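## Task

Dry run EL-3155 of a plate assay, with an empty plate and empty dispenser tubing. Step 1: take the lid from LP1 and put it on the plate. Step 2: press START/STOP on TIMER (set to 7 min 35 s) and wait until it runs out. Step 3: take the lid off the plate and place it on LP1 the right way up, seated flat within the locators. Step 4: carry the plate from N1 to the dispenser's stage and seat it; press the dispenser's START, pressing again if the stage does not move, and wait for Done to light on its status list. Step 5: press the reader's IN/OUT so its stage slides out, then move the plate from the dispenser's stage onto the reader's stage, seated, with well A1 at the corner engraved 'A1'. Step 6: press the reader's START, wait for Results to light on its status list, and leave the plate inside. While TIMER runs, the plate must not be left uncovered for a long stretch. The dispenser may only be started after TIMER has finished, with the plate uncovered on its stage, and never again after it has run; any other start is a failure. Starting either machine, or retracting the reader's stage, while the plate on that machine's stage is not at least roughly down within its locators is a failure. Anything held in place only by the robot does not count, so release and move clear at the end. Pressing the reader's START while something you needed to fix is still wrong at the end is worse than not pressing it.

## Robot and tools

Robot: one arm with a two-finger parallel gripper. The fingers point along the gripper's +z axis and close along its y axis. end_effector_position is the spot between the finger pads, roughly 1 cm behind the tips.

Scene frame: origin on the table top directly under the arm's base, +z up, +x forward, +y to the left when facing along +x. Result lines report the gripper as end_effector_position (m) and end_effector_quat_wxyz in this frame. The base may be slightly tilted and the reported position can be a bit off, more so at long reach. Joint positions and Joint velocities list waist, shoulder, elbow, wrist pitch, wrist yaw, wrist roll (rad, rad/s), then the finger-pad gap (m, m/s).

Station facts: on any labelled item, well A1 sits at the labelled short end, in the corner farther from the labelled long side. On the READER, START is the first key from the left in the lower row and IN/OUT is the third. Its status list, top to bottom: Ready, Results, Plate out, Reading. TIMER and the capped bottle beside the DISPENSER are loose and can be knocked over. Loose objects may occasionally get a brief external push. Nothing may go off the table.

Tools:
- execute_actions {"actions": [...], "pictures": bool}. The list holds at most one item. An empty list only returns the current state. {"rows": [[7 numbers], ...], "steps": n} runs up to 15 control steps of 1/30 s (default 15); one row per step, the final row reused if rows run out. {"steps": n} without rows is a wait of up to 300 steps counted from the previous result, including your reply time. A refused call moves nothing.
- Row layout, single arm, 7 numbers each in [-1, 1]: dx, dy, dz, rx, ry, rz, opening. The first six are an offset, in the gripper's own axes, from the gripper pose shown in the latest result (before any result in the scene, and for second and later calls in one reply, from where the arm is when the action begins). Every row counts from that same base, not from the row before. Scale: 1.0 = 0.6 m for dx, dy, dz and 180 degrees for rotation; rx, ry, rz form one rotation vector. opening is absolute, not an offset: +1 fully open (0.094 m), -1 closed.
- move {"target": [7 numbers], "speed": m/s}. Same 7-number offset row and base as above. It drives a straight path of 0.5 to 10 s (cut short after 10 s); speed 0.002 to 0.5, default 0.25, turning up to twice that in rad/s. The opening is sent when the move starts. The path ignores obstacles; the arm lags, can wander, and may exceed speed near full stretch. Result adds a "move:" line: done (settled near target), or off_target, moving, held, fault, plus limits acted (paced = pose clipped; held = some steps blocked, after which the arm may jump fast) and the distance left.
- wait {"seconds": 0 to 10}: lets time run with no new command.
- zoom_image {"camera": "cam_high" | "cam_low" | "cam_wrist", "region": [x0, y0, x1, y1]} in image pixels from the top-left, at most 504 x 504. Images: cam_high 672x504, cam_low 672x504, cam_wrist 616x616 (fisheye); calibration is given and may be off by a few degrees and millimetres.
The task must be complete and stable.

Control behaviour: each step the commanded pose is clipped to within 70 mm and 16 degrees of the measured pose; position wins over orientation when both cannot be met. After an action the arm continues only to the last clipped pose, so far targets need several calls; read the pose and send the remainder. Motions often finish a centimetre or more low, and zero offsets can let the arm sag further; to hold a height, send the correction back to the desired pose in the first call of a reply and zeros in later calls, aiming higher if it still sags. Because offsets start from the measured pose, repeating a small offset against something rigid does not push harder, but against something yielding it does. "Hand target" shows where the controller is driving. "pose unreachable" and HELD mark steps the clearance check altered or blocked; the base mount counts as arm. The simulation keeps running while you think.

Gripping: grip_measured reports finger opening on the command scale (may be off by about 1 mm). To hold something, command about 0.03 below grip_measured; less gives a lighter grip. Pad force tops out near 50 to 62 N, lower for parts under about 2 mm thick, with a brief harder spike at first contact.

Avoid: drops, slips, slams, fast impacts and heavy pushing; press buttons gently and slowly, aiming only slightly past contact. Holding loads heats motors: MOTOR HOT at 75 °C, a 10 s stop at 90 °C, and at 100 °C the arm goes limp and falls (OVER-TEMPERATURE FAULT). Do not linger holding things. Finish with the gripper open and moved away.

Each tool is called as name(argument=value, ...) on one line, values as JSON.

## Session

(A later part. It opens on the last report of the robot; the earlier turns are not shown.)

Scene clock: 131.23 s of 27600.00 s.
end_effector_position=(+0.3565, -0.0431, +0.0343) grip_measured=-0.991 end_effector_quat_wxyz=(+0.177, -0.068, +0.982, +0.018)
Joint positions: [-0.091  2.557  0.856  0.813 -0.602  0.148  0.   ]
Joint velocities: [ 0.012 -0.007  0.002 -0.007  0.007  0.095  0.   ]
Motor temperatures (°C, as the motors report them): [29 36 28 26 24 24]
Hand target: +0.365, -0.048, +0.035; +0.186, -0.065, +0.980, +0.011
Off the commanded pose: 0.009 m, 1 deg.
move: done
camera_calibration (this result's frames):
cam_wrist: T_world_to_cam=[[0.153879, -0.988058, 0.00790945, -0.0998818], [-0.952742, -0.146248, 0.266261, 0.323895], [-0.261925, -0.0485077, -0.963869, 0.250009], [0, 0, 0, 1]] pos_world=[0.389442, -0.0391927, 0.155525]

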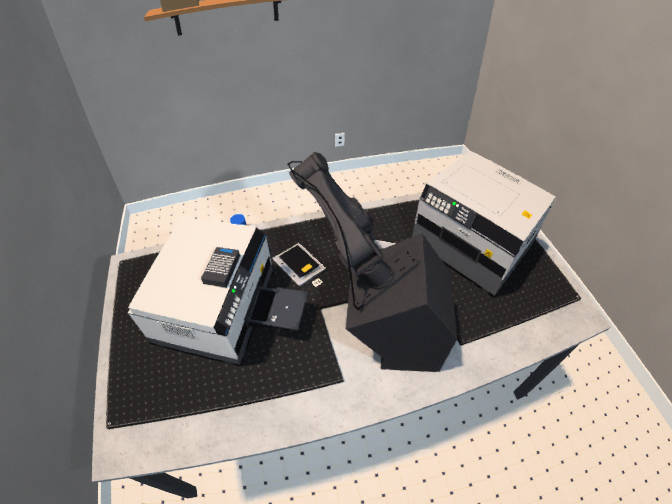

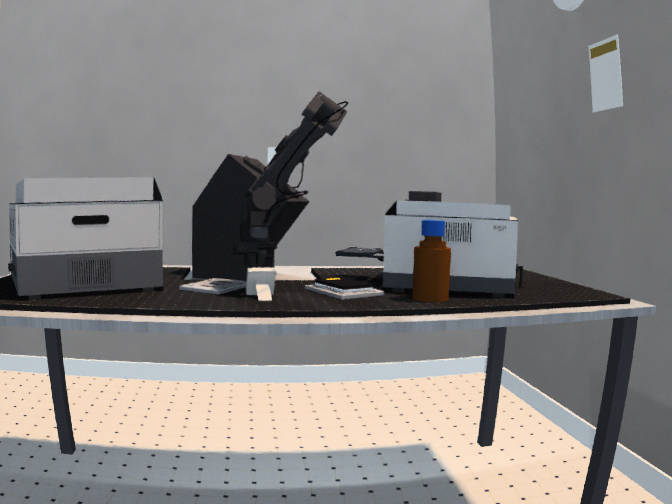

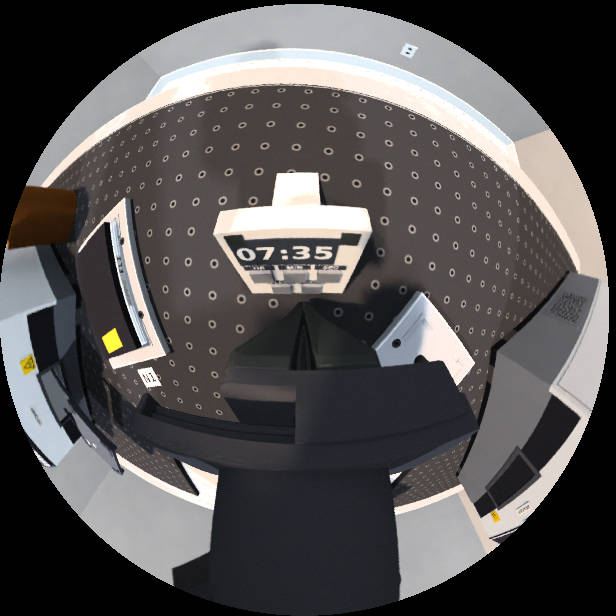

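execute_actions(actions=[{"rows":[[-0.011,-0.021,0.008,0.016,-0.006,0,-1]]}])

zoom_image(camera="cam_wrist", region=[200,160,400,360])

Scene clock: 135.80 s of 27600.00 s.
end_effector_position=(+0.3539, -0.0497, +0.0310) grip_measured=-0.991 end_effector_quat_wxyz=(+0.176, -0.063, +0.982, +0.001)
Joint positions: [-0.086  2.568  0.856  0.813 -0.565  0.149  0.   ]
Joint velocities: [ 0.012 -0.007  0.002  0.066  0.037  0.007  0.   ]
Motor temperatures (°C, as the motors report them): [29 36 28 26 24 24]
Hand target: +0.366, -0.054, +0.032; +0.188, -0.063, +0.980, -0.006
Off the commanded pose: 0.013 m, 2 deg.
Steps of this call (steps 1 to 122: nothing new was sent; steps 123 to 137: all 15 steps of this action). Readings (end_effector_position):
123: (+0.3565, -0.0437, +0.0341)
124: (+0.3562, -0.0449, +0.0336)
126: (+0.3550, -0.0467, +0.0323)
130: (+0.3536, -0.0488, +0.0310)
137: the state above
camera_calibration (this result's frames):
cam_wrist: T_world_to_cam=[[0.138927, -0.98953, 0.0391213, -0.101758], [-0.954366, -0.123235, 0.272027, 0.322884], [-0.264357, -0.0751278, -0.961494, 0.245325], [0, 0, 0, 1]] pos_world=[0.38714, -0.0424716, 0.152027]

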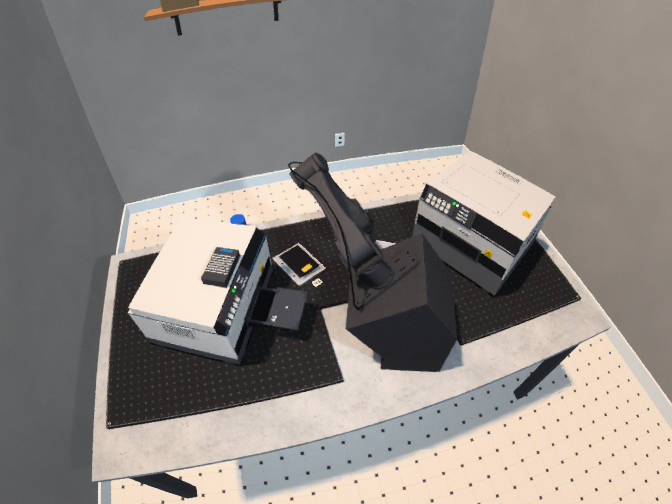

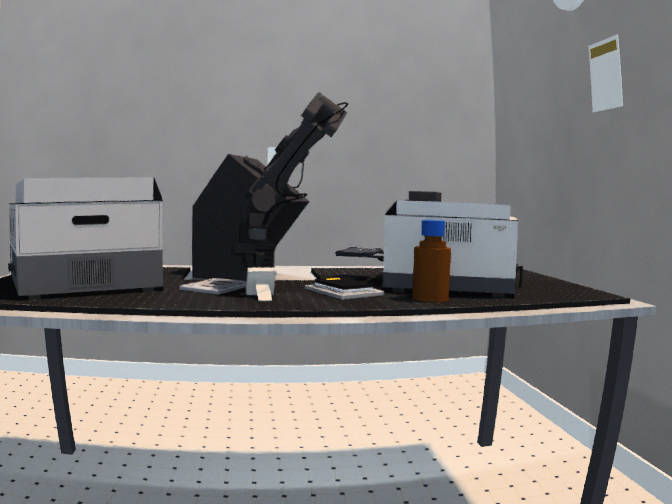

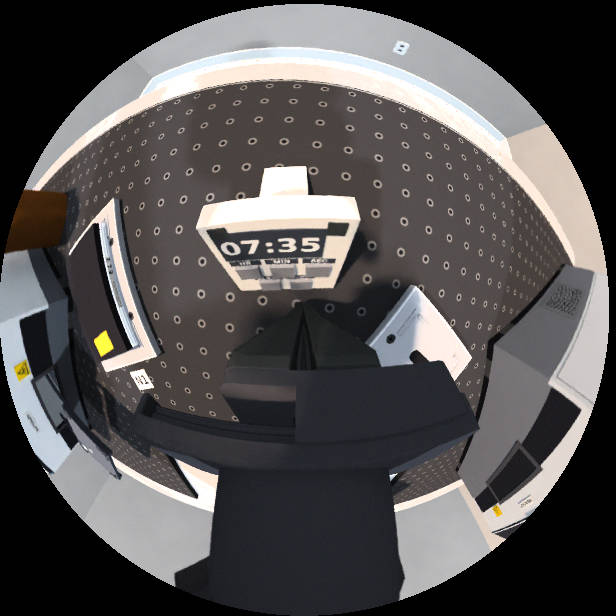

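Region (200, 160, 400, 360) of cam_wrist's 616x616 image, scaled by 2.520, with more detail than that image has.

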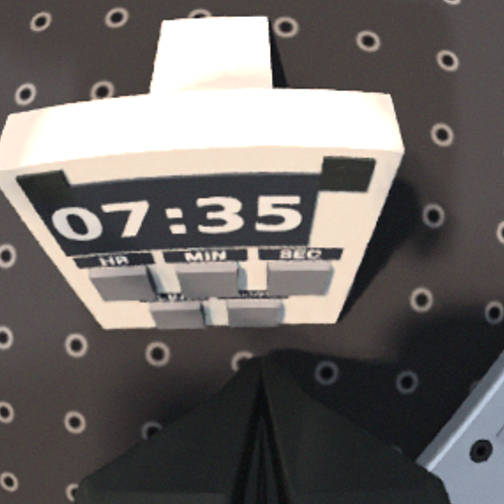

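execute_actions(actions=[{"rows":[[-0.02,-0.007,0.006,0.003,-0.008,0,-1],[-0.022,-0.007,0.007,0.003,-0.008,0,-1],[-0.024,-0.007,0.008,0.003,-0.008,0,-1],[-0.026,-0.007,0.009,0.003,-0.008,0,-1],[-0.028,-0.007,0.010,0.003,-0.008,0,-1],[-0.03,-0.007,0.011,0.003,-0.008,0,-1],[-0.032,-0.007,0.012,0.003,-0.008,0,-1],[-0.034,-0.007,0.013,0.003,-0.008,0,-1],[-0.036,-0.007,0.014,0.003,-0.008,0,-1]]}])

zoom_image(camera="cam_wrist", region=[200,160,400,360])

Scene clock: 139.50 s of 27600.00 s.
end_effector_position=(+0.3692, -0.0467, +0.0297) grip_measured=-0.991 end_effector_quat_wxyz=(+0.181, -0.067, +0.981, +0.003)
Joint positions: [-0.08   2.568  0.905  0.782 -0.564  0.156  0.   ]
Joint velocities: [-0.012  0.002 -0.007 -0.11  -0.007  0.022  0.001]
Motor temperatures (°C, as the motors report them): [29 35 28 26 24 24]
Hand target: +0.377, -0.051, +0.031; +0.188, -0.062, +0.980, -0.003
Off the commanded pose: 0.009 m, 1 deg.
Steps of this call (steps 1 to 96: nothing new was sent; steps 97 to 111: all 15 steps of this action). Readings (end_effector_position):
97: (+0.3540, -0.0500, +0.0310)
98: (+0.3543, -0.0500, +0.0310)
100: (+0.3565, -0.0497, +0.0308)
104: (+0.3644, -0.0477, +0.0303)
111: the state above
camera_calibration (this result's frames):
cam_wrist: T_world_to_cam=[[0.146882, -0.988447, 0.0373895, -0.103753], [-0.956353, -0.132256, 0.260573, 0.338858], [-0.252617, -0.0740309, -0.96473, 0.244095], [0, 0, 0, 1]] pos_world=[0.40097, -0.0396682, 0.151068]

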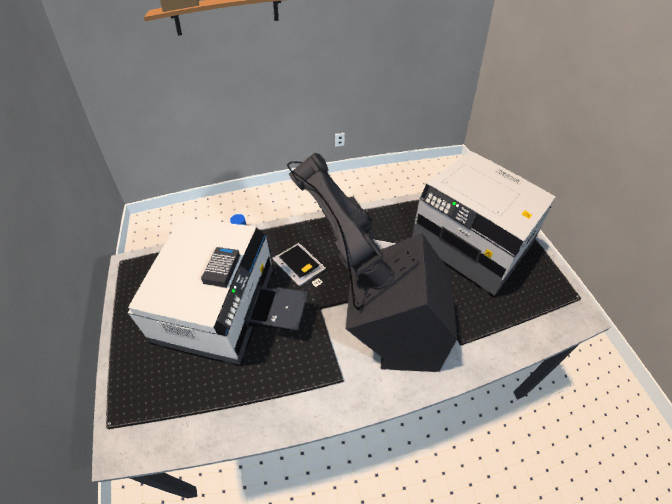

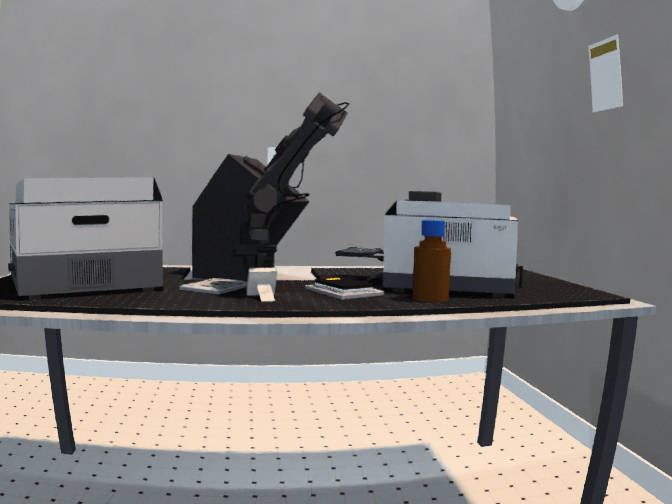

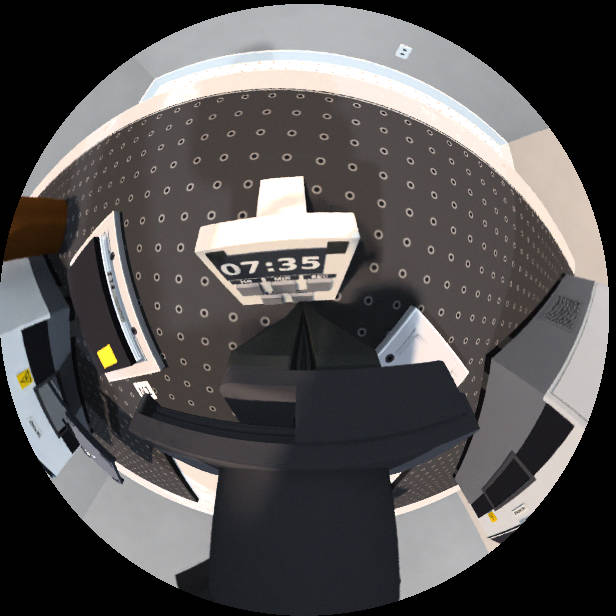

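Region (200, 160, 400, 360) of cam_wrist's 616x616 image, scaled by 2.520, with more detail than that image has.

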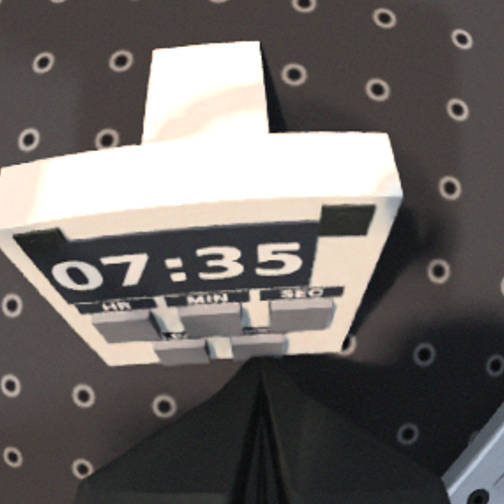

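move(target=[-0.008,-0.004,-0.03,0.003,-0.005,0,-1], speed=0.03)

zoom_image(camera="cam_wrist", region=[200,160,400,360])

Scene clock: 143.40 s of 27600.00 s.
end_effector_position=(+0.3666, -0.0456, +0.0383) grip_measured=-0.991 end_effector_quat_wxyz=(+0.182, -0.068, +0.981, +0.000)
Joint positions: [-0.089  2.534  0.873  0.775 -0.566  0.144  0.   ]
Joint velocities: [-0.002 -0.012 -0.007 -0.022  0.051 -0.007  0.   ]
Motor temperatures (°C, as the motors report them): [29 36 28 26 24 24]
Hand target: +0.367, -0.049, +0.048; +0.190, -0.066, +0.980, -0.001
Off the commanded pose: 0.011 m, 1 deg.
move: off_target
camera_calibration (this result's frames):
cam_wrist: T_world_to_cam=[[0.148352, -0.988017, 0.0425883, -0.103288], [-0.956548, -0.132429, 0.259765, 0.334415], [-0.251012, -0.0792743, -0.964732, 0.251094], [0, 0, 0, 1]] pos_world=[0.398235, -0.037859, 0.159768]

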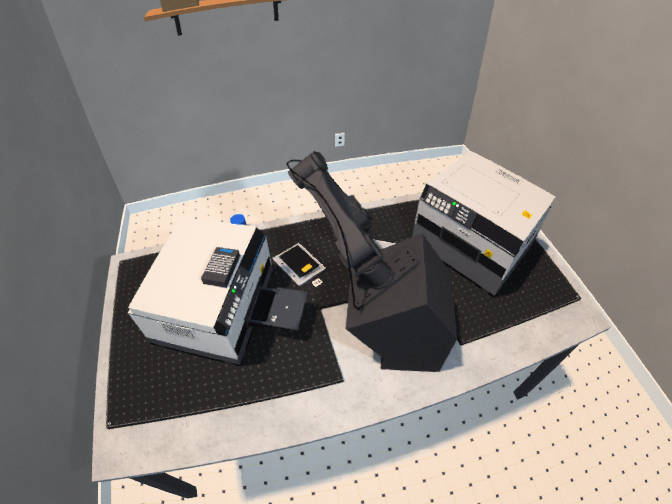

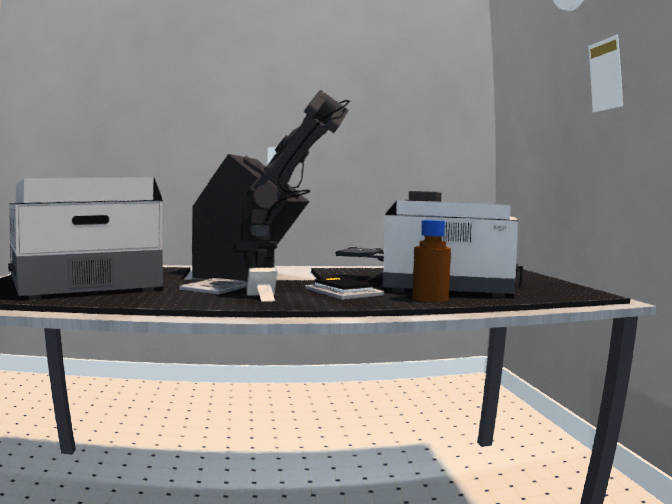

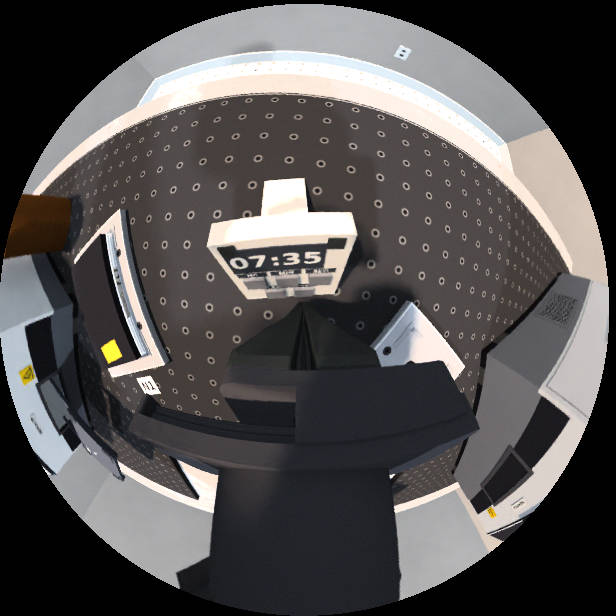

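Region (200, 160, 400, 360) of cam_wrist's 616x616 image, scaled by 2.520, with more detail than that image has.

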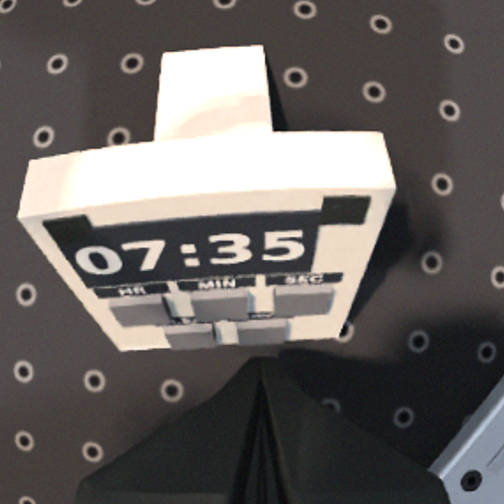

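execute_actions(actions=[{"rows":[[-0.009,-0.005,-0.015,0,-0.008,0,-1],[-0.012,-0.005,-0.015,0,-0.010,0,-1],[-0.014,-0.005,-0.015,0,-0.012,0,-1],[-0.016,-0.005,-0.015,0,-0.014,0,-1]]}])

zoom_image(camera="cam_wrist", region=[200,160,400,360])

Scene clock: 147.07 s of 27600.00 s.
end_effector_position=(+0.3729, -0.0434, +0.0409) grip_measured=-0.991 end_effector_quat_wxyz=(+0.195, -0.077, +0.978, +0.002)
Joint positions: [-0.089  2.534  0.873  0.807 -0.567  0.144  0.   ]
Joint velocities: [-0.002 -0.007 -0.002  0.007  0.051  0.037  0.   ]
Motor temperatures (°C, as the motors report them): [29 36 28 27 24 24]
Hand target: +0.373, -0.047, +0.050; +0.203, -0.068, +0.977, +0.002
Off the commanded pose: 0.010 m, 1 deg.
Steps of this call (steps 1 to 95: nothing new was sent; steps 96 to 110: all 15 steps of this action). Readings (end_effector_position):
96: (+0.3668, -0.0455, +0.0384)
97: (+0.3671, -0.0452, +0.0385)
99: (+0.3686, -0.0448, +0.0391)
103: (+0.3714, -0.0439, +0.0403)
110: the state above
camera_calibration (this result's frames):
cam_wrist: T_world_to_cam=[[0.165453, -0.985206, 0.0446505, -0.108495], [-0.960386, -0.150659, 0.234438, 0.341682], [-0.224243, -0.0816701, -0.971105, 0.245457], [0, 0, 0, 1]] pos_world=[0.40114, -0.0353658, 0.163106]

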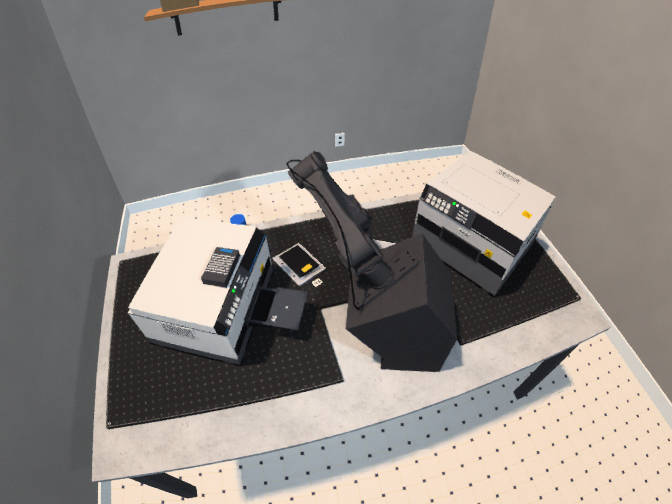

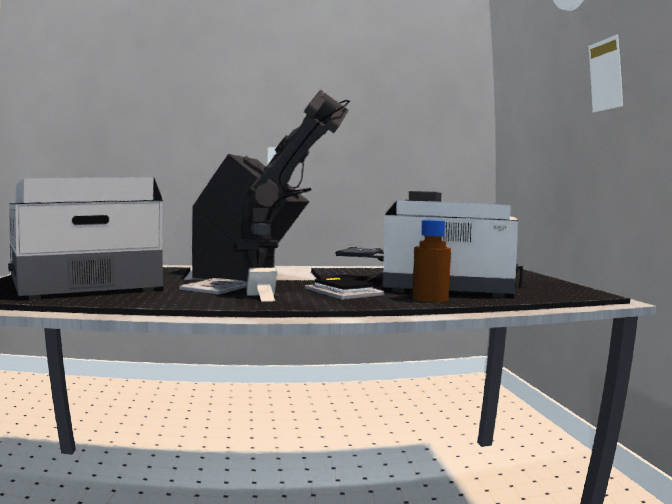

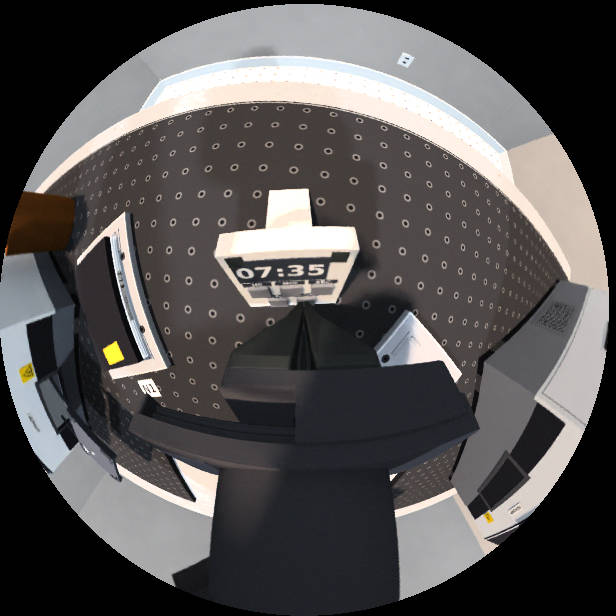

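Region (200, 160, 400, 360) of cam_wrist's 616x616 image, scaled by 2.520, with more detail than that image has.

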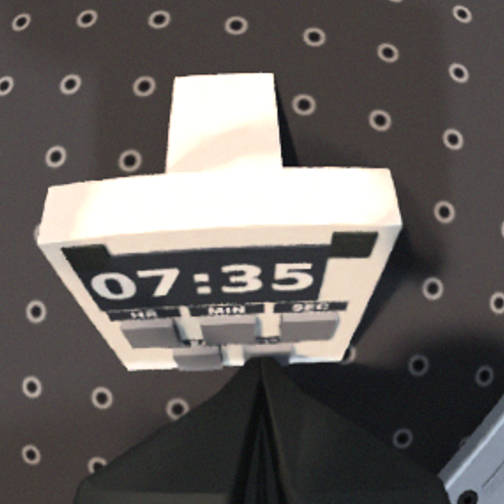

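execute_actions(actions=[{"rows":[[-0.007,-0.007,-0.011,0,-0.005,0,-1],[-0.008,-0.007,-0.008,0,-0.005,0,-1],[-0.009,-0.007,-0.005,0,-0.005,0,-1],[-0.010,-0.007,-0.002,0,-0.005,0,-1],[-0.011,-0.007,0.001,0,-0.005,0,-1],[-0.012,-0.007,0.004,0,-0.005,0,-1],[-0.013,-0.007,0.007,0,-0.005,0,-1],[-0.014,-0.007,0.010,0,-0.005,0,-1],[-0.015,-0.007,0.013,0,-0.005,0,-1],[-0.016,-0.007,0.016,0,-0.005,0,-1],[-0.017,-0.007,0.019,0,-0.005,0,-1]]}])

zoom_image(camera="cam_wrist", region=[200,160,400,360])

Scene clock: 153.47 s of 27600.00 s.
end_effector_position=(+0.3801, -0.0424, +0.0353) grip_measured=-0.991 end_effector_quat_wxyz=(+0.197, -0.081, +0.977, +0.006)
Joint positions: [-0.081  2.556  0.91   0.804 -0.569  0.149  0.   ]
Joint velocities: [-0.012  0.007  0.037  0.007 -0.007  0.051 -0.001]
Motor temperatures (°C, as the motors report them): [30 37 28 27 24 24]
Hand target: +0.387, -0.046, +0.035; +0.203, -0.077, +0.976, +0.003
Off the commanded pose: 0.008 m, 1 deg.
Steps of this call (steps 1 to 177: nothing new was sent; steps 178 to 192: all 15 steps of this action). Readings (end_effector_position):
178: (+0.3732, -0.0432, +0.0410)
179: (+0.3732, -0.0430, +0.0410)
181: (+0.3732, -0.0430, +0.0410)
185: (+0.3733, -0.0432, +0.0407)
192: the state above
camera_calibration (this result's frames):
cam_wrist: T_world_to_cam=[[0.17453, -0.983849, 0.0397592, -0.111713], [-0.960043, -0.161059, 0.228859, 0.349726], [-0.218759, -0.0781135, -0.972647, 0.23985], [0, 0, 0, 1]] pos_world=[0.407719, -0.0348465, 0.157693]

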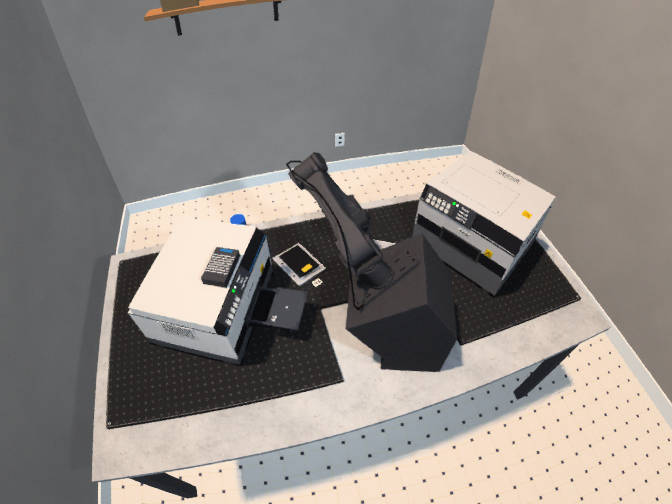

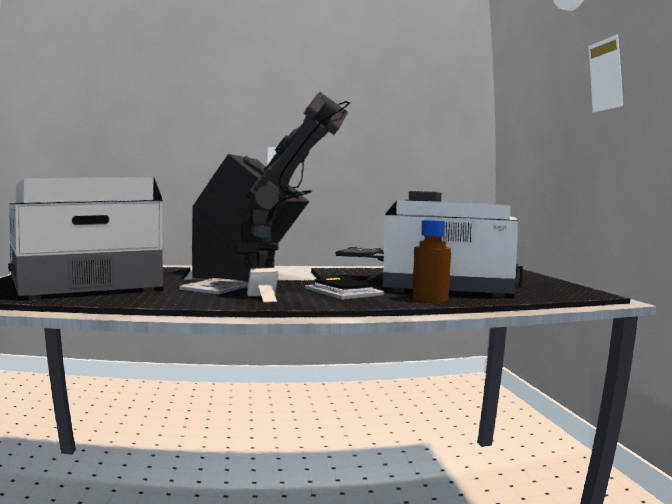

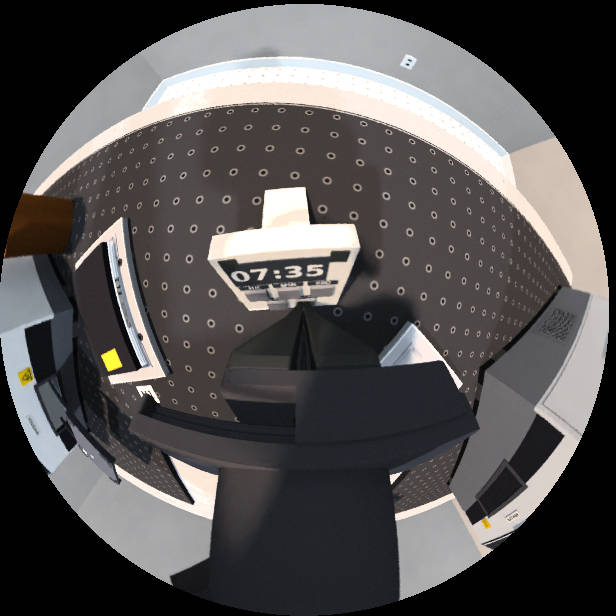

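Region (200, 160, 400, 360) of cam_wrist's 616x616 image, scaled by 2.520, with more detail than that image has.

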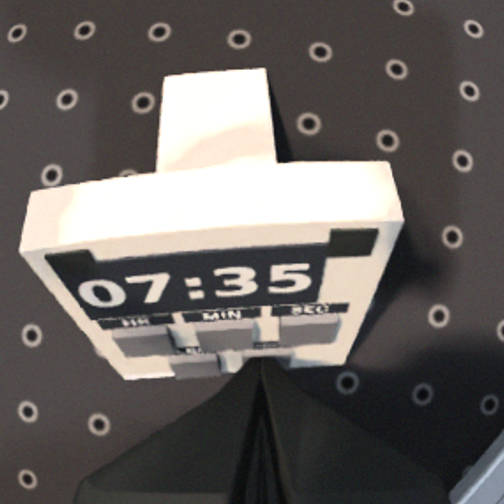

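move(target=[0,0,-0.2,0,0,0,-1], speed=0.12)

Scene clock: 161.33 s of 27600.00 s.
end_effector_position=(+0.3358, -0.0449, +0.1383) grip_measured=-0.991 end_effector_quat_wxyz=(+0.195, -0.083, +0.977, +0.007)
Joint positions: [-0.3    2.167  0.611  0.58  -0.708 -0.072  0.   ]
Joint velocities: [-0.002 -0.002  0.002 -0.007  0.022 -0.037 -0.   ]
Motor temperatures (°C, as the motors report them): [30 36 28 27 24 24]
Hand target: +0.333, -0.046, +0.145; +0.199, -0.080, +0.977, +0.008
Off the commanded pose: 0.008 m, 0 deg.
move: done
camera_calibration (this result's frames):
cam_wrist: T_world_to_cam=[[0.177998, -0.983327, 0.0372095, -0.111323], [-0.958236, -0.164607, 0.233853, 0.281777], [-0.22383, -0.0772809, -0.97156, 0.331744], [0, 0, 0, 1]] pos_world=[0.364078, -0.0374466, 0.260557]

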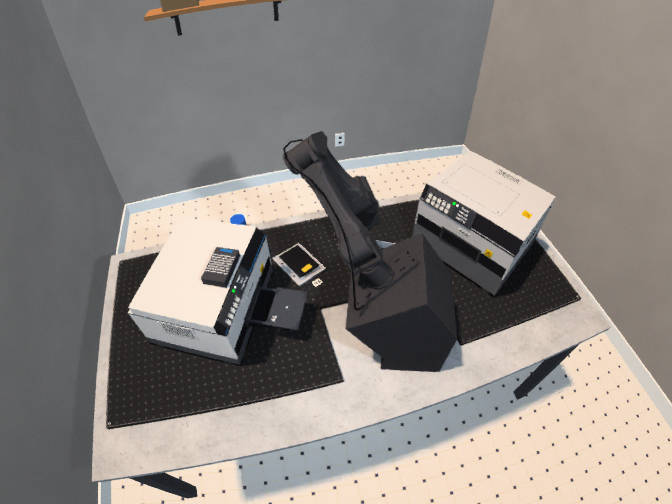

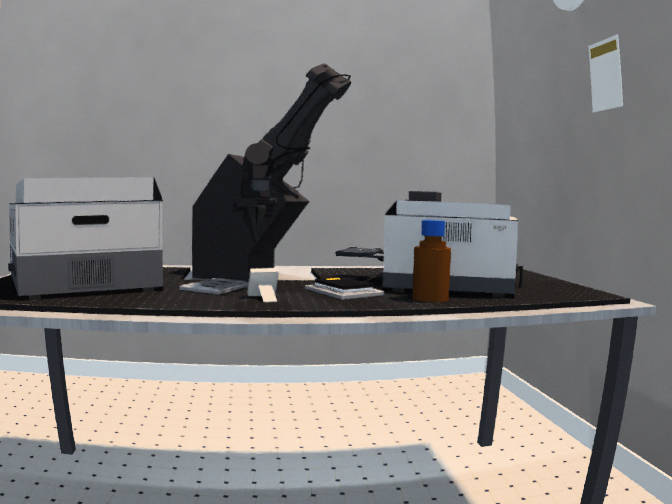

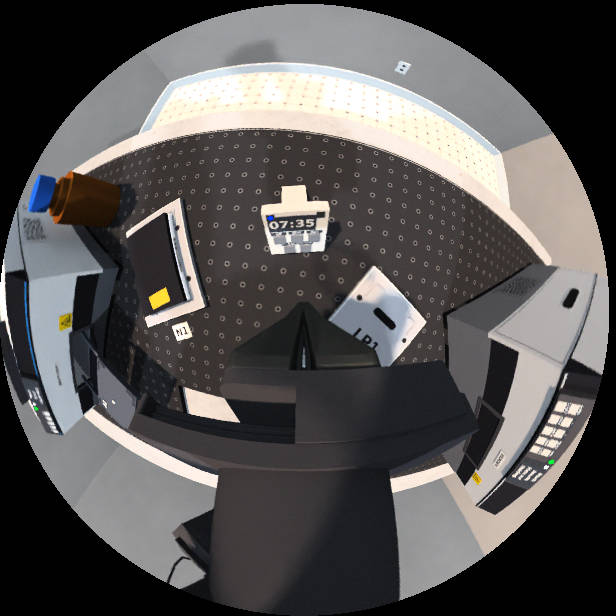

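execute_actions(actions=[{"steps":300}], pictures=false)

execute_actions(actions=[{"steps":300}], pictures=false)

execute_actions(actions=[{"steps":300}], pictures=false)

execute_actions(actions=[{"steps":300}], pictures=false)

execute_actions(actions=[{"steps":300}], pictures=false)

execute_actions(actions=[{"steps":300}], pictures=false)

execute_actions(actions=[{"steps":300}], pictures=false)

execute_actions(actions=[{"steps":300}], pictures=false)

execute_actions(actions=[{"steps":300}], pictures=false)

execute_actions(actions=[{"steps":300}], pictures=false)

execute_actions(actions=[{"steps":300}], pictures=false)

execute_actions(actions=[{"steps":300}], pictures=false)

execute_actions(actions=[{"steps":300}], pictures=false)

execute_actions(actions=[{"steps":300}], pictures=false)

execute_actions(actions=[{"steps":300}])

Scene clock: 171.33 s of 27600.00 s.
end_effector_position=(+0.3355, -0.0449, +0.1381) grip_measured=-0.991 end_effector_quat_wxyz=(+0.194, -0.083, +0.977, +0.007)
Joint positions: [-0.3    2.167  0.611  0.578 -0.708 -0.073  0.   ]
Joint velocities: [-0.002 -0.007  0.002  0.007  0.007  0.022  0.001]
Motor temperatures (°C, as the motors report them): [30 36 28 27 24 24]
Hand target: +0.333, -0.046, +0.145; +0.199, -0.080, +0.977, +0.008
Off the commanded pose: 0.008 m, 0 deg.
Steps of this call (steps 1 to 300: nothing new was sent). Readings (end_effector_position):
1: (+0.3358, -0.0449, +0.1383)
2: (+0.3357, -0.0449, +0.1382)
4: (+0.3356, -0.0449, +0.1382)
8: (+0.3355, -0.0449, +0.1382)
300: the state above

Scene clock: 181.33 s of 27600.00 s.
end_effector_position=(+0.3355, -0.0449, +0.1381) grip_measured=-0.991 end_effector_quat_wxyz=(+0.194, -0.083, +0.977, +0.007)
Joint positions: [-0.3    2.167  0.611  0.578 -0.708 -0.073  0.   ]
Joint velocities: [ 0.002 -0.002 -0.007 -0.007  0.051  0.051 -0.   ]
Motor temperatures (°C, as the motors report them): [30 36 28 27 24 24]
Hand target: +0.333, -0.046, +0.145; +0.199, -0.080, +0.977, +0.008
Off the commanded pose: 0.008 m, 0 deg.
Steps of this call (steps 1 to 300: nothing new was sent). Readings (end_effector_position):
1: (+0.3355, -0.0449, +0.1381)
2: (+0.3355, -0.0449, +0.1381)
4: (+0.3355, -0.0449, +0.1381)
8: (+0.3355, -0.0449, +0.1381)
300: the state above

Scene clock: 191.33 s of 27600.00 s.
end_effector_position=(+0.3355, -0.0449, +0.1381) grip_measured=-0.991 end_effector_quat_wxyz=(+0.194, -0.083, +0.977, +0.007)
Joint positions: [-0.3    2.167  0.611  0.578 -0.708 -0.073  0.   ]
Joint velocities: [-0.007 -0.012 -0.002  0.022 -0.037 -0.066  0.   ]
Motor temperatures (°C, as the motors report them): [30 37 28 27 24 24]
Hand target: +0.333, -0.046, +0.145; +0.199, -0.080, +0.977, +0.008
Off the commanded pose: 0.008 m, 0 deg.
Steps of this call (steps 1 to 300: nothing new was sent). Readings (end_effector_position):
1: (+0.3355, -0.0449, +0.1381)
2: (+0.3355, -0.0449, +0.1381)
4: (+0.3355, -0.0449, +0.1381)
8: (+0.3355, -0.0449, +0.1381)
300: the state above

Scene clock: 201.33 s of 27600.00 s.
end_effector_position=(+0.3355, -0.0449, +0.1381) grip_measured=-0.991 end_effector_quat_wxyz=(+0.194, -0.083, +0.977, +0.007)
Joint positions: [-0.3    2.167  0.611  0.578 -0.708 -0.073  0.   ]
Joint velocities: [ 0.002 -0.032  0.012 -0.022 -0.022  0.037  0.   ]
Motor temperatures (°C, as the motors report them): [30 37 28 27 24 24]
Hand target: +0.333, -0.046, +0.145; +0.199, -0.080, +0.977, +0.008
Off the commanded pose: 0.008 m, 0 deg.
Steps of this call (steps 1 to 300: nothing new was sent). Readings (end_effector_position):
1: (+0.3355, -0.0449, +0.1381)
2: (+0.3355, -0.0449, +0.1381)
4: (+0.3355, -0.0449, +0.1381)
8: (+0.3355, -0.0449, +0.1381)
300: the state above

Scene clock: 211.33 s of 27600.00 s.
end_effector_position=(+0.3355, -0.0449, +0.1381) grip_measured=-0.991 end_effector_quat_wxyz=(+0.194, -0.083, +0.977, +0.007)
Joint positions: [-0.3    2.167  0.611  0.578 -0.708 -0.073  0.   ]
Joint velocities: [ 0.007 -0.007  0.012  0.051 -0.037  0.066  0.   ]
Motor temperatures (°C, as the motors report them): [30 37 28 27 24 24]
Hand target: +0.333, -0.046, +0.145; +0.199, -0.080, +0.977, +0.008
Off the commanded pose: 0.008 m, 0 deg.
Steps of this call (steps 1 to 300: nothing new was sent). Readings (end_effector_position):
1: (+0.3355, -0.0449, +0.1381)
2: (+0.3355, -0.0449, +0.1381)
4: (+0.3355, -0.0449, +0.1381)
8: (+0.3355, -0.0449, +0.1381)
300: the state above

Scene clock: 221.33 s of 27600.00 s.
end_effector_position=(+0.3355, -0.0449, +0.1381) grip_measured=-0.991 end_effector_quat_wxyz=(+0.194, -0.083, +0.977, +0.007)
Joint positions: [-0.3    2.167  0.611  0.578 -0.708 -0.073  0.   ]
Joint velocities: [-0.007  0.007  0.012 -0.022  0.007 -0.007  0.   ]
Motor temperatures (°C, as the motors report them): [30 37 28 27 24 24]
Hand target: +0.333, -0.046, +0.145; +0.199, -0.080, +0.977, +0.008
Off the commanded pose: 0.008 m, 0 deg.
Steps of this call (steps 1 to 300: nothing new was sent). Readings (end_effector_position):
1: (+0.3355, -0.0449, +0.1381)
2: (+0.3355, -0.0449, +0.1381)
4: (+0.3355, -0.0449, +0.1381)
8: (+0.3355, -0.0449, +0.1381)
300: the state above

Scene clock: 231.33 s of 27600.00 s.
end_effector_position=(+0.3355, -0.0449, +0.1381) grip_measured=-0.991 end_effector_quat_wxyz=(+0.194, -0.083, +0.977, +0.007)
Joint positions: [-0.3    2.167  0.611  0.578 -0.708 -0.073  0.   ]
Joint velocities: [-0.007 -0.007 -0.012 -0.007 -0.007  0.051 -0.   ]
Motor temperatures (°C, as the motors report them): [30 37 28 27 24 24]
Hand target: +0.333, -0.046, +0.145; +0.199, -0.080, +0.977, +0.008
Off the commanded pose: 0.008 m, 0 deg.
Steps of this call (steps 1 to 300: nothing new was sent). Readings (end_effector_position):
1: (+0.3355, -0.0449, +0.1381)
2: (+0.3355, -0.0449, +0.1381)
4: (+0.3355, -0.0449, +0.1381)
8: (+0.3355, -0.0449, +0.1381)
300: the state above

Scene clock: 241.33 s of 27600.00 s.
end_effector_position=(+0.3355, -0.0449, +0.1381) grip_measured=-0.991 end_effector_quat_wxyz=(+0.194, -0.083, +0.977, +0.007)
Joint positions: [-0.3    2.167  0.611  0.578 -0.708 -0.073  0.   ]
Joint velocities: [ 0.007 -0.007 -0.012 -0.037 -0.051  0.007 -0.   ]
Motor temperatures (°C, as the motors report them): [30 37 28 27 24 24]
Hand target: +0.333, -0.046, +0.145; +0.199, -0.080, +0.977, +0.008
Off the commanded pose: 0.008 m, 0 deg.
Steps of this call (steps 1 to 300: nothing new was sent). Readings (end_effector_position):
1: (+0.3355, -0.0449, +0.1381)
2: (+0.3355, -0.0449, +0.1381)
4: (+0.3355, -0.0449, +0.1381)
8: (+0.3355, -0.0449, +0.1381)
300: the state above

Scene clock: 251.33 s of 27600.00 s.
end_effector_position=(+0.3355, -0.0449, +0.1381) grip_measured=-0.991 end_effector_quat_wxyz=(+0.194, -0.083, +0.977, +0.007)
Joint positions: [-0.3    2.167  0.611  0.578 -0.708 -0.073  0.   ]
Joint velocities: [-0.012 -0.002 -0.007 -0.066  0.007  0.037  0.001]
Motor temperatures (°C, as the motors report them): [30 37 28 27 24 24]
Hand target: +0.333, -0.046, +0.145; +0.199, -0.080, +0.977, +0.008
Off the commanded pose: 0.008 m, 0 deg.
Steps of this call (steps 1 to 300: nothing new was sent). Readings (end_effector_position):
1: (+0.3355, -0.0449, +0.1381)
2: (+0.3355, -0.0449, +0.1381)
4: (+0.3355, -0.0449, +0.1381)
8: (+0.3355, -0.0449, +0.1381)
300: the state above

Scene clock: 261.33 s of 27600.00 s.
end_effector_position=(+0.3355, -0.0449, +0.1381) grip_measured=-0.991 end_effector_quat_wxyz=(+0.194, -0.083, +0.977, +0.007)
Joint positions: [-0.3    2.167  0.611  0.578 -0.708 -0.073  0.   ]
Joint velocities: [-0.007 -0.017  0.007 -0.051 -0.037 -0.007  0.   ]
Motor temperatures (°C, as the motors report them): [30 37 28 27 24 24]
Hand target: +0.333, -0.046, +0.145; +0.199, -0.080, +0.977, +0.008
Off the commanded pose: 0.008 m, 0 deg.
Steps of this call (steps 1 to 300: nothing new was sent). Readings (end_effector_position):
1: (+0.3355, -0.0449, +0.1381)
2: (+0.3355, -0.0449, +0.1381)
4: (+0.3355, -0.0449, +0.1381)
8: (+0.3355, -0.0449, +0.1381)
300: the state above

Scene clock: 271.33 s of 27600.00 s.
end_effector_position=(+0.3355, -0.0449, +0.1381) grip_measured=-0.991 end_effector_quat_wxyz=(+0.194, -0.083, +0.977, +0.007)
Joint positions: [-0.3    2.167  0.611  0.578 -0.708 -0.073  0.   ]
Joint velocities: [-0.002  0.007  0.002 -0.022 -0.066 -0.007  0.001]
Motor temperatures (°C, as the motors report them): [30 37 28 27 24 24]
Hand target: +0.333, -0.046, +0.145; +0.199, -0.080, +0.977, +0.008
Off the commanded pose: 0.008 m, 0 deg.
Steps of this call (steps 1 to 300: nothing new was sent). Readings (end_effector_position):
1: (+0.3355, -0.0449, +0.1381)
2: (+0.3355, -0.0449, +0.1381)
4: (+0.3355, -0.0449, +0.1381)
8: (+0.3355, -0.0449, +0.1381)
300: the state above

Scene clock: 281.33 s of 27600.00 s.
end_effector_position=(+0.3355, -0.0449, +0.1381) grip_measured=-0.991 end_effector_quat_wxyz=(+0.194, -0.083, +0.977, +0.007)
Joint positions: [-0.3    2.167  0.611  0.578 -0.708 -0.073  0.   ]
Joint velocities: [-0.017 -0.002  0.012 -0.051 -0.051  0.095  0.   ]
Motor temperatures (°C, as the motors report them): [30 38 27 27 24 24]
Hand target: +0.333, -0.046, +0.145; +0.199, -0.080, +0.977, +0.008
Off the commanded pose: 0.008 m, 0 deg.
Steps of this call (steps 1 to 300: nothing new was sent). Readings (end_effector_position):
1: (+0.3355, -0.0449, +0.1381)
2: (+0.3355, -0.0449, +0.1381)
4: (+0.3355, -0.0449, +0.1381)
8: (+0.3355, -0.0449, +0.1381)
300: the state above

Scene clock: 291.33 s of 27600.00 s.
end_effector_position=(+0.3355, -0.0449, +0.1381) grip_measured=-0.991 end_effector_quat_wxyz=(+0.194, -0.083, +0.977, +0.007)
Joint positions: [-0.3    2.167  0.611  0.578 -0.708 -0.073  0.   ]
Joint velocities: [-0.012 -0.002 -0.007 -0.051  0.051 -0.081 -0.   ]
Motor temperatures (°C, as the motors report them): [30 38 27 27 24 24]
Hand target: +0.333, -0.046, +0.145; +0.199, -0.080, +0.977, +0.008
Off the commanded pose: 0.008 m, 0 deg.
Steps of this call (steps 1 to 300: nothing new was sent). Readings (end_effector_position):
1: (+0.3355, -0.0449, +0.1381)
2: (+0.3355, -0.0449, +0.1381)
4: (+0.3355, -0.0449, +0.1381)
8: (+0.3355, -0.0449, +0.1381)
300: the state above

Scene clock: 301.33 s of 27600.00 s.
end_effector_position=(+0.3355, -0.0449, +0.1381) grip_measured=-0.991 end_effector_quat_wxyz=(+0.194, -0.083, +0.977, +0.007)
Joint positions: [-0.3    2.167  0.611  0.578 -0.708 -0.073  0.   ]
Joint velocities: [-0.002 -0.022 -0.002 -0.037 -0.037 -0.022  0.   ]
Motor temperatures (°C, as the motors report them): [30 38 27 27 24 24]
Hand target: +0.333, -0.046, +0.145; +0.199, -0.080, +0.977, +0.008
Off the commanded pose: 0.008 m, 0 deg.
Steps of this call (steps 1 to 300: nothing new was sent). Readings (end_effector_position):
1: (+0.3355, -0.0449, +0.1381)
2: (+0.3355, -0.0449, +0.1381)
4: (+0.3355, -0.0449, +0.1381)
8: (+0.3355, -0.0449, +0.1381)
300: the state above

Scene clock: 311.33 s of 27600.00 s.
end_effector_position=(+0.3355, -0.0449, +0.1381) grip_measured=-0.991 end_effector_quat_wxyz=(+0.194, -0.083, +0.977, +0.007)
Joint positions: [-0.3    2.167  0.611  0.578 -0.708 -0.073  0.   ]
Joint velocities: [-0.017  0.002 -0.012  0.037 -0.007 -0.037 -0.   ]
Motor temperatures (°C, as the motors report them): [30 38 27 27 24 24]
Hand target: +0.333, -0.046, +0.145; +0.199, -0.080, +0.977, +0.008
Off the commanded pose: 0.008 m, 0 deg.
Steps of this call (steps 1 to 300: nothing new was sent). Readings (end_effector_position):
1: (+0.3355, -0.0449, +0.1381)
2: (+0.3355, -0.0449, +0.1381)
4: (+0.3355, -0.0449, +0.1381)
8: (+0.3355, -0.0449, +0.1381)
300: the state above
camera_calibration (this result's frames):
cam_wrist: T_world_to_cam=[[0.178468, -0.983255, 0.0368504, -0.111323], [-0.957824, -0.165036, 0.235238, 0.281116], [-0.225217, -0.0772786, -0.971239, 0.331941], [0, 0, 0, 1]] pos_world=[0.363886, -0.0374133, 0.260368]

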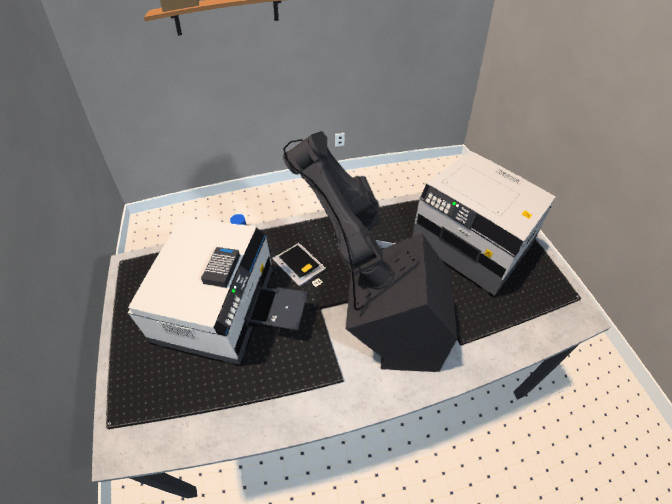

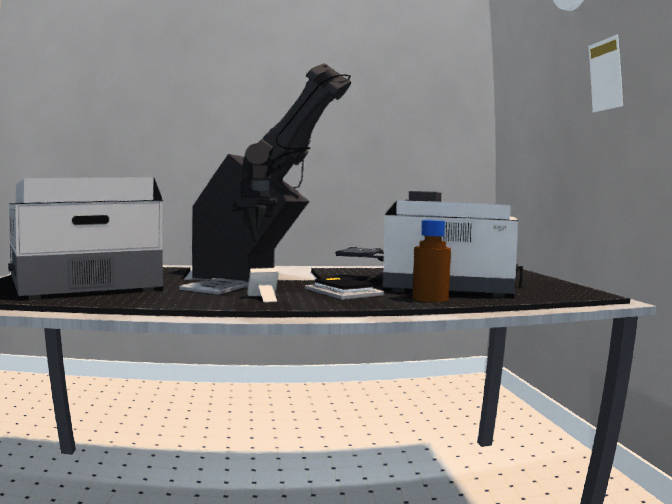

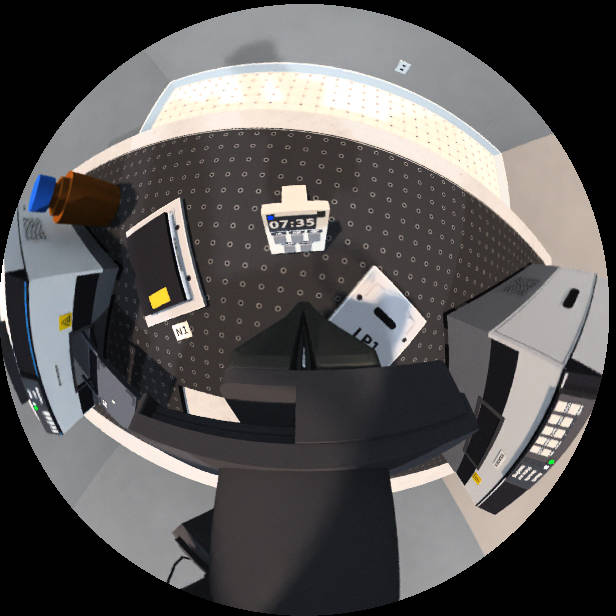

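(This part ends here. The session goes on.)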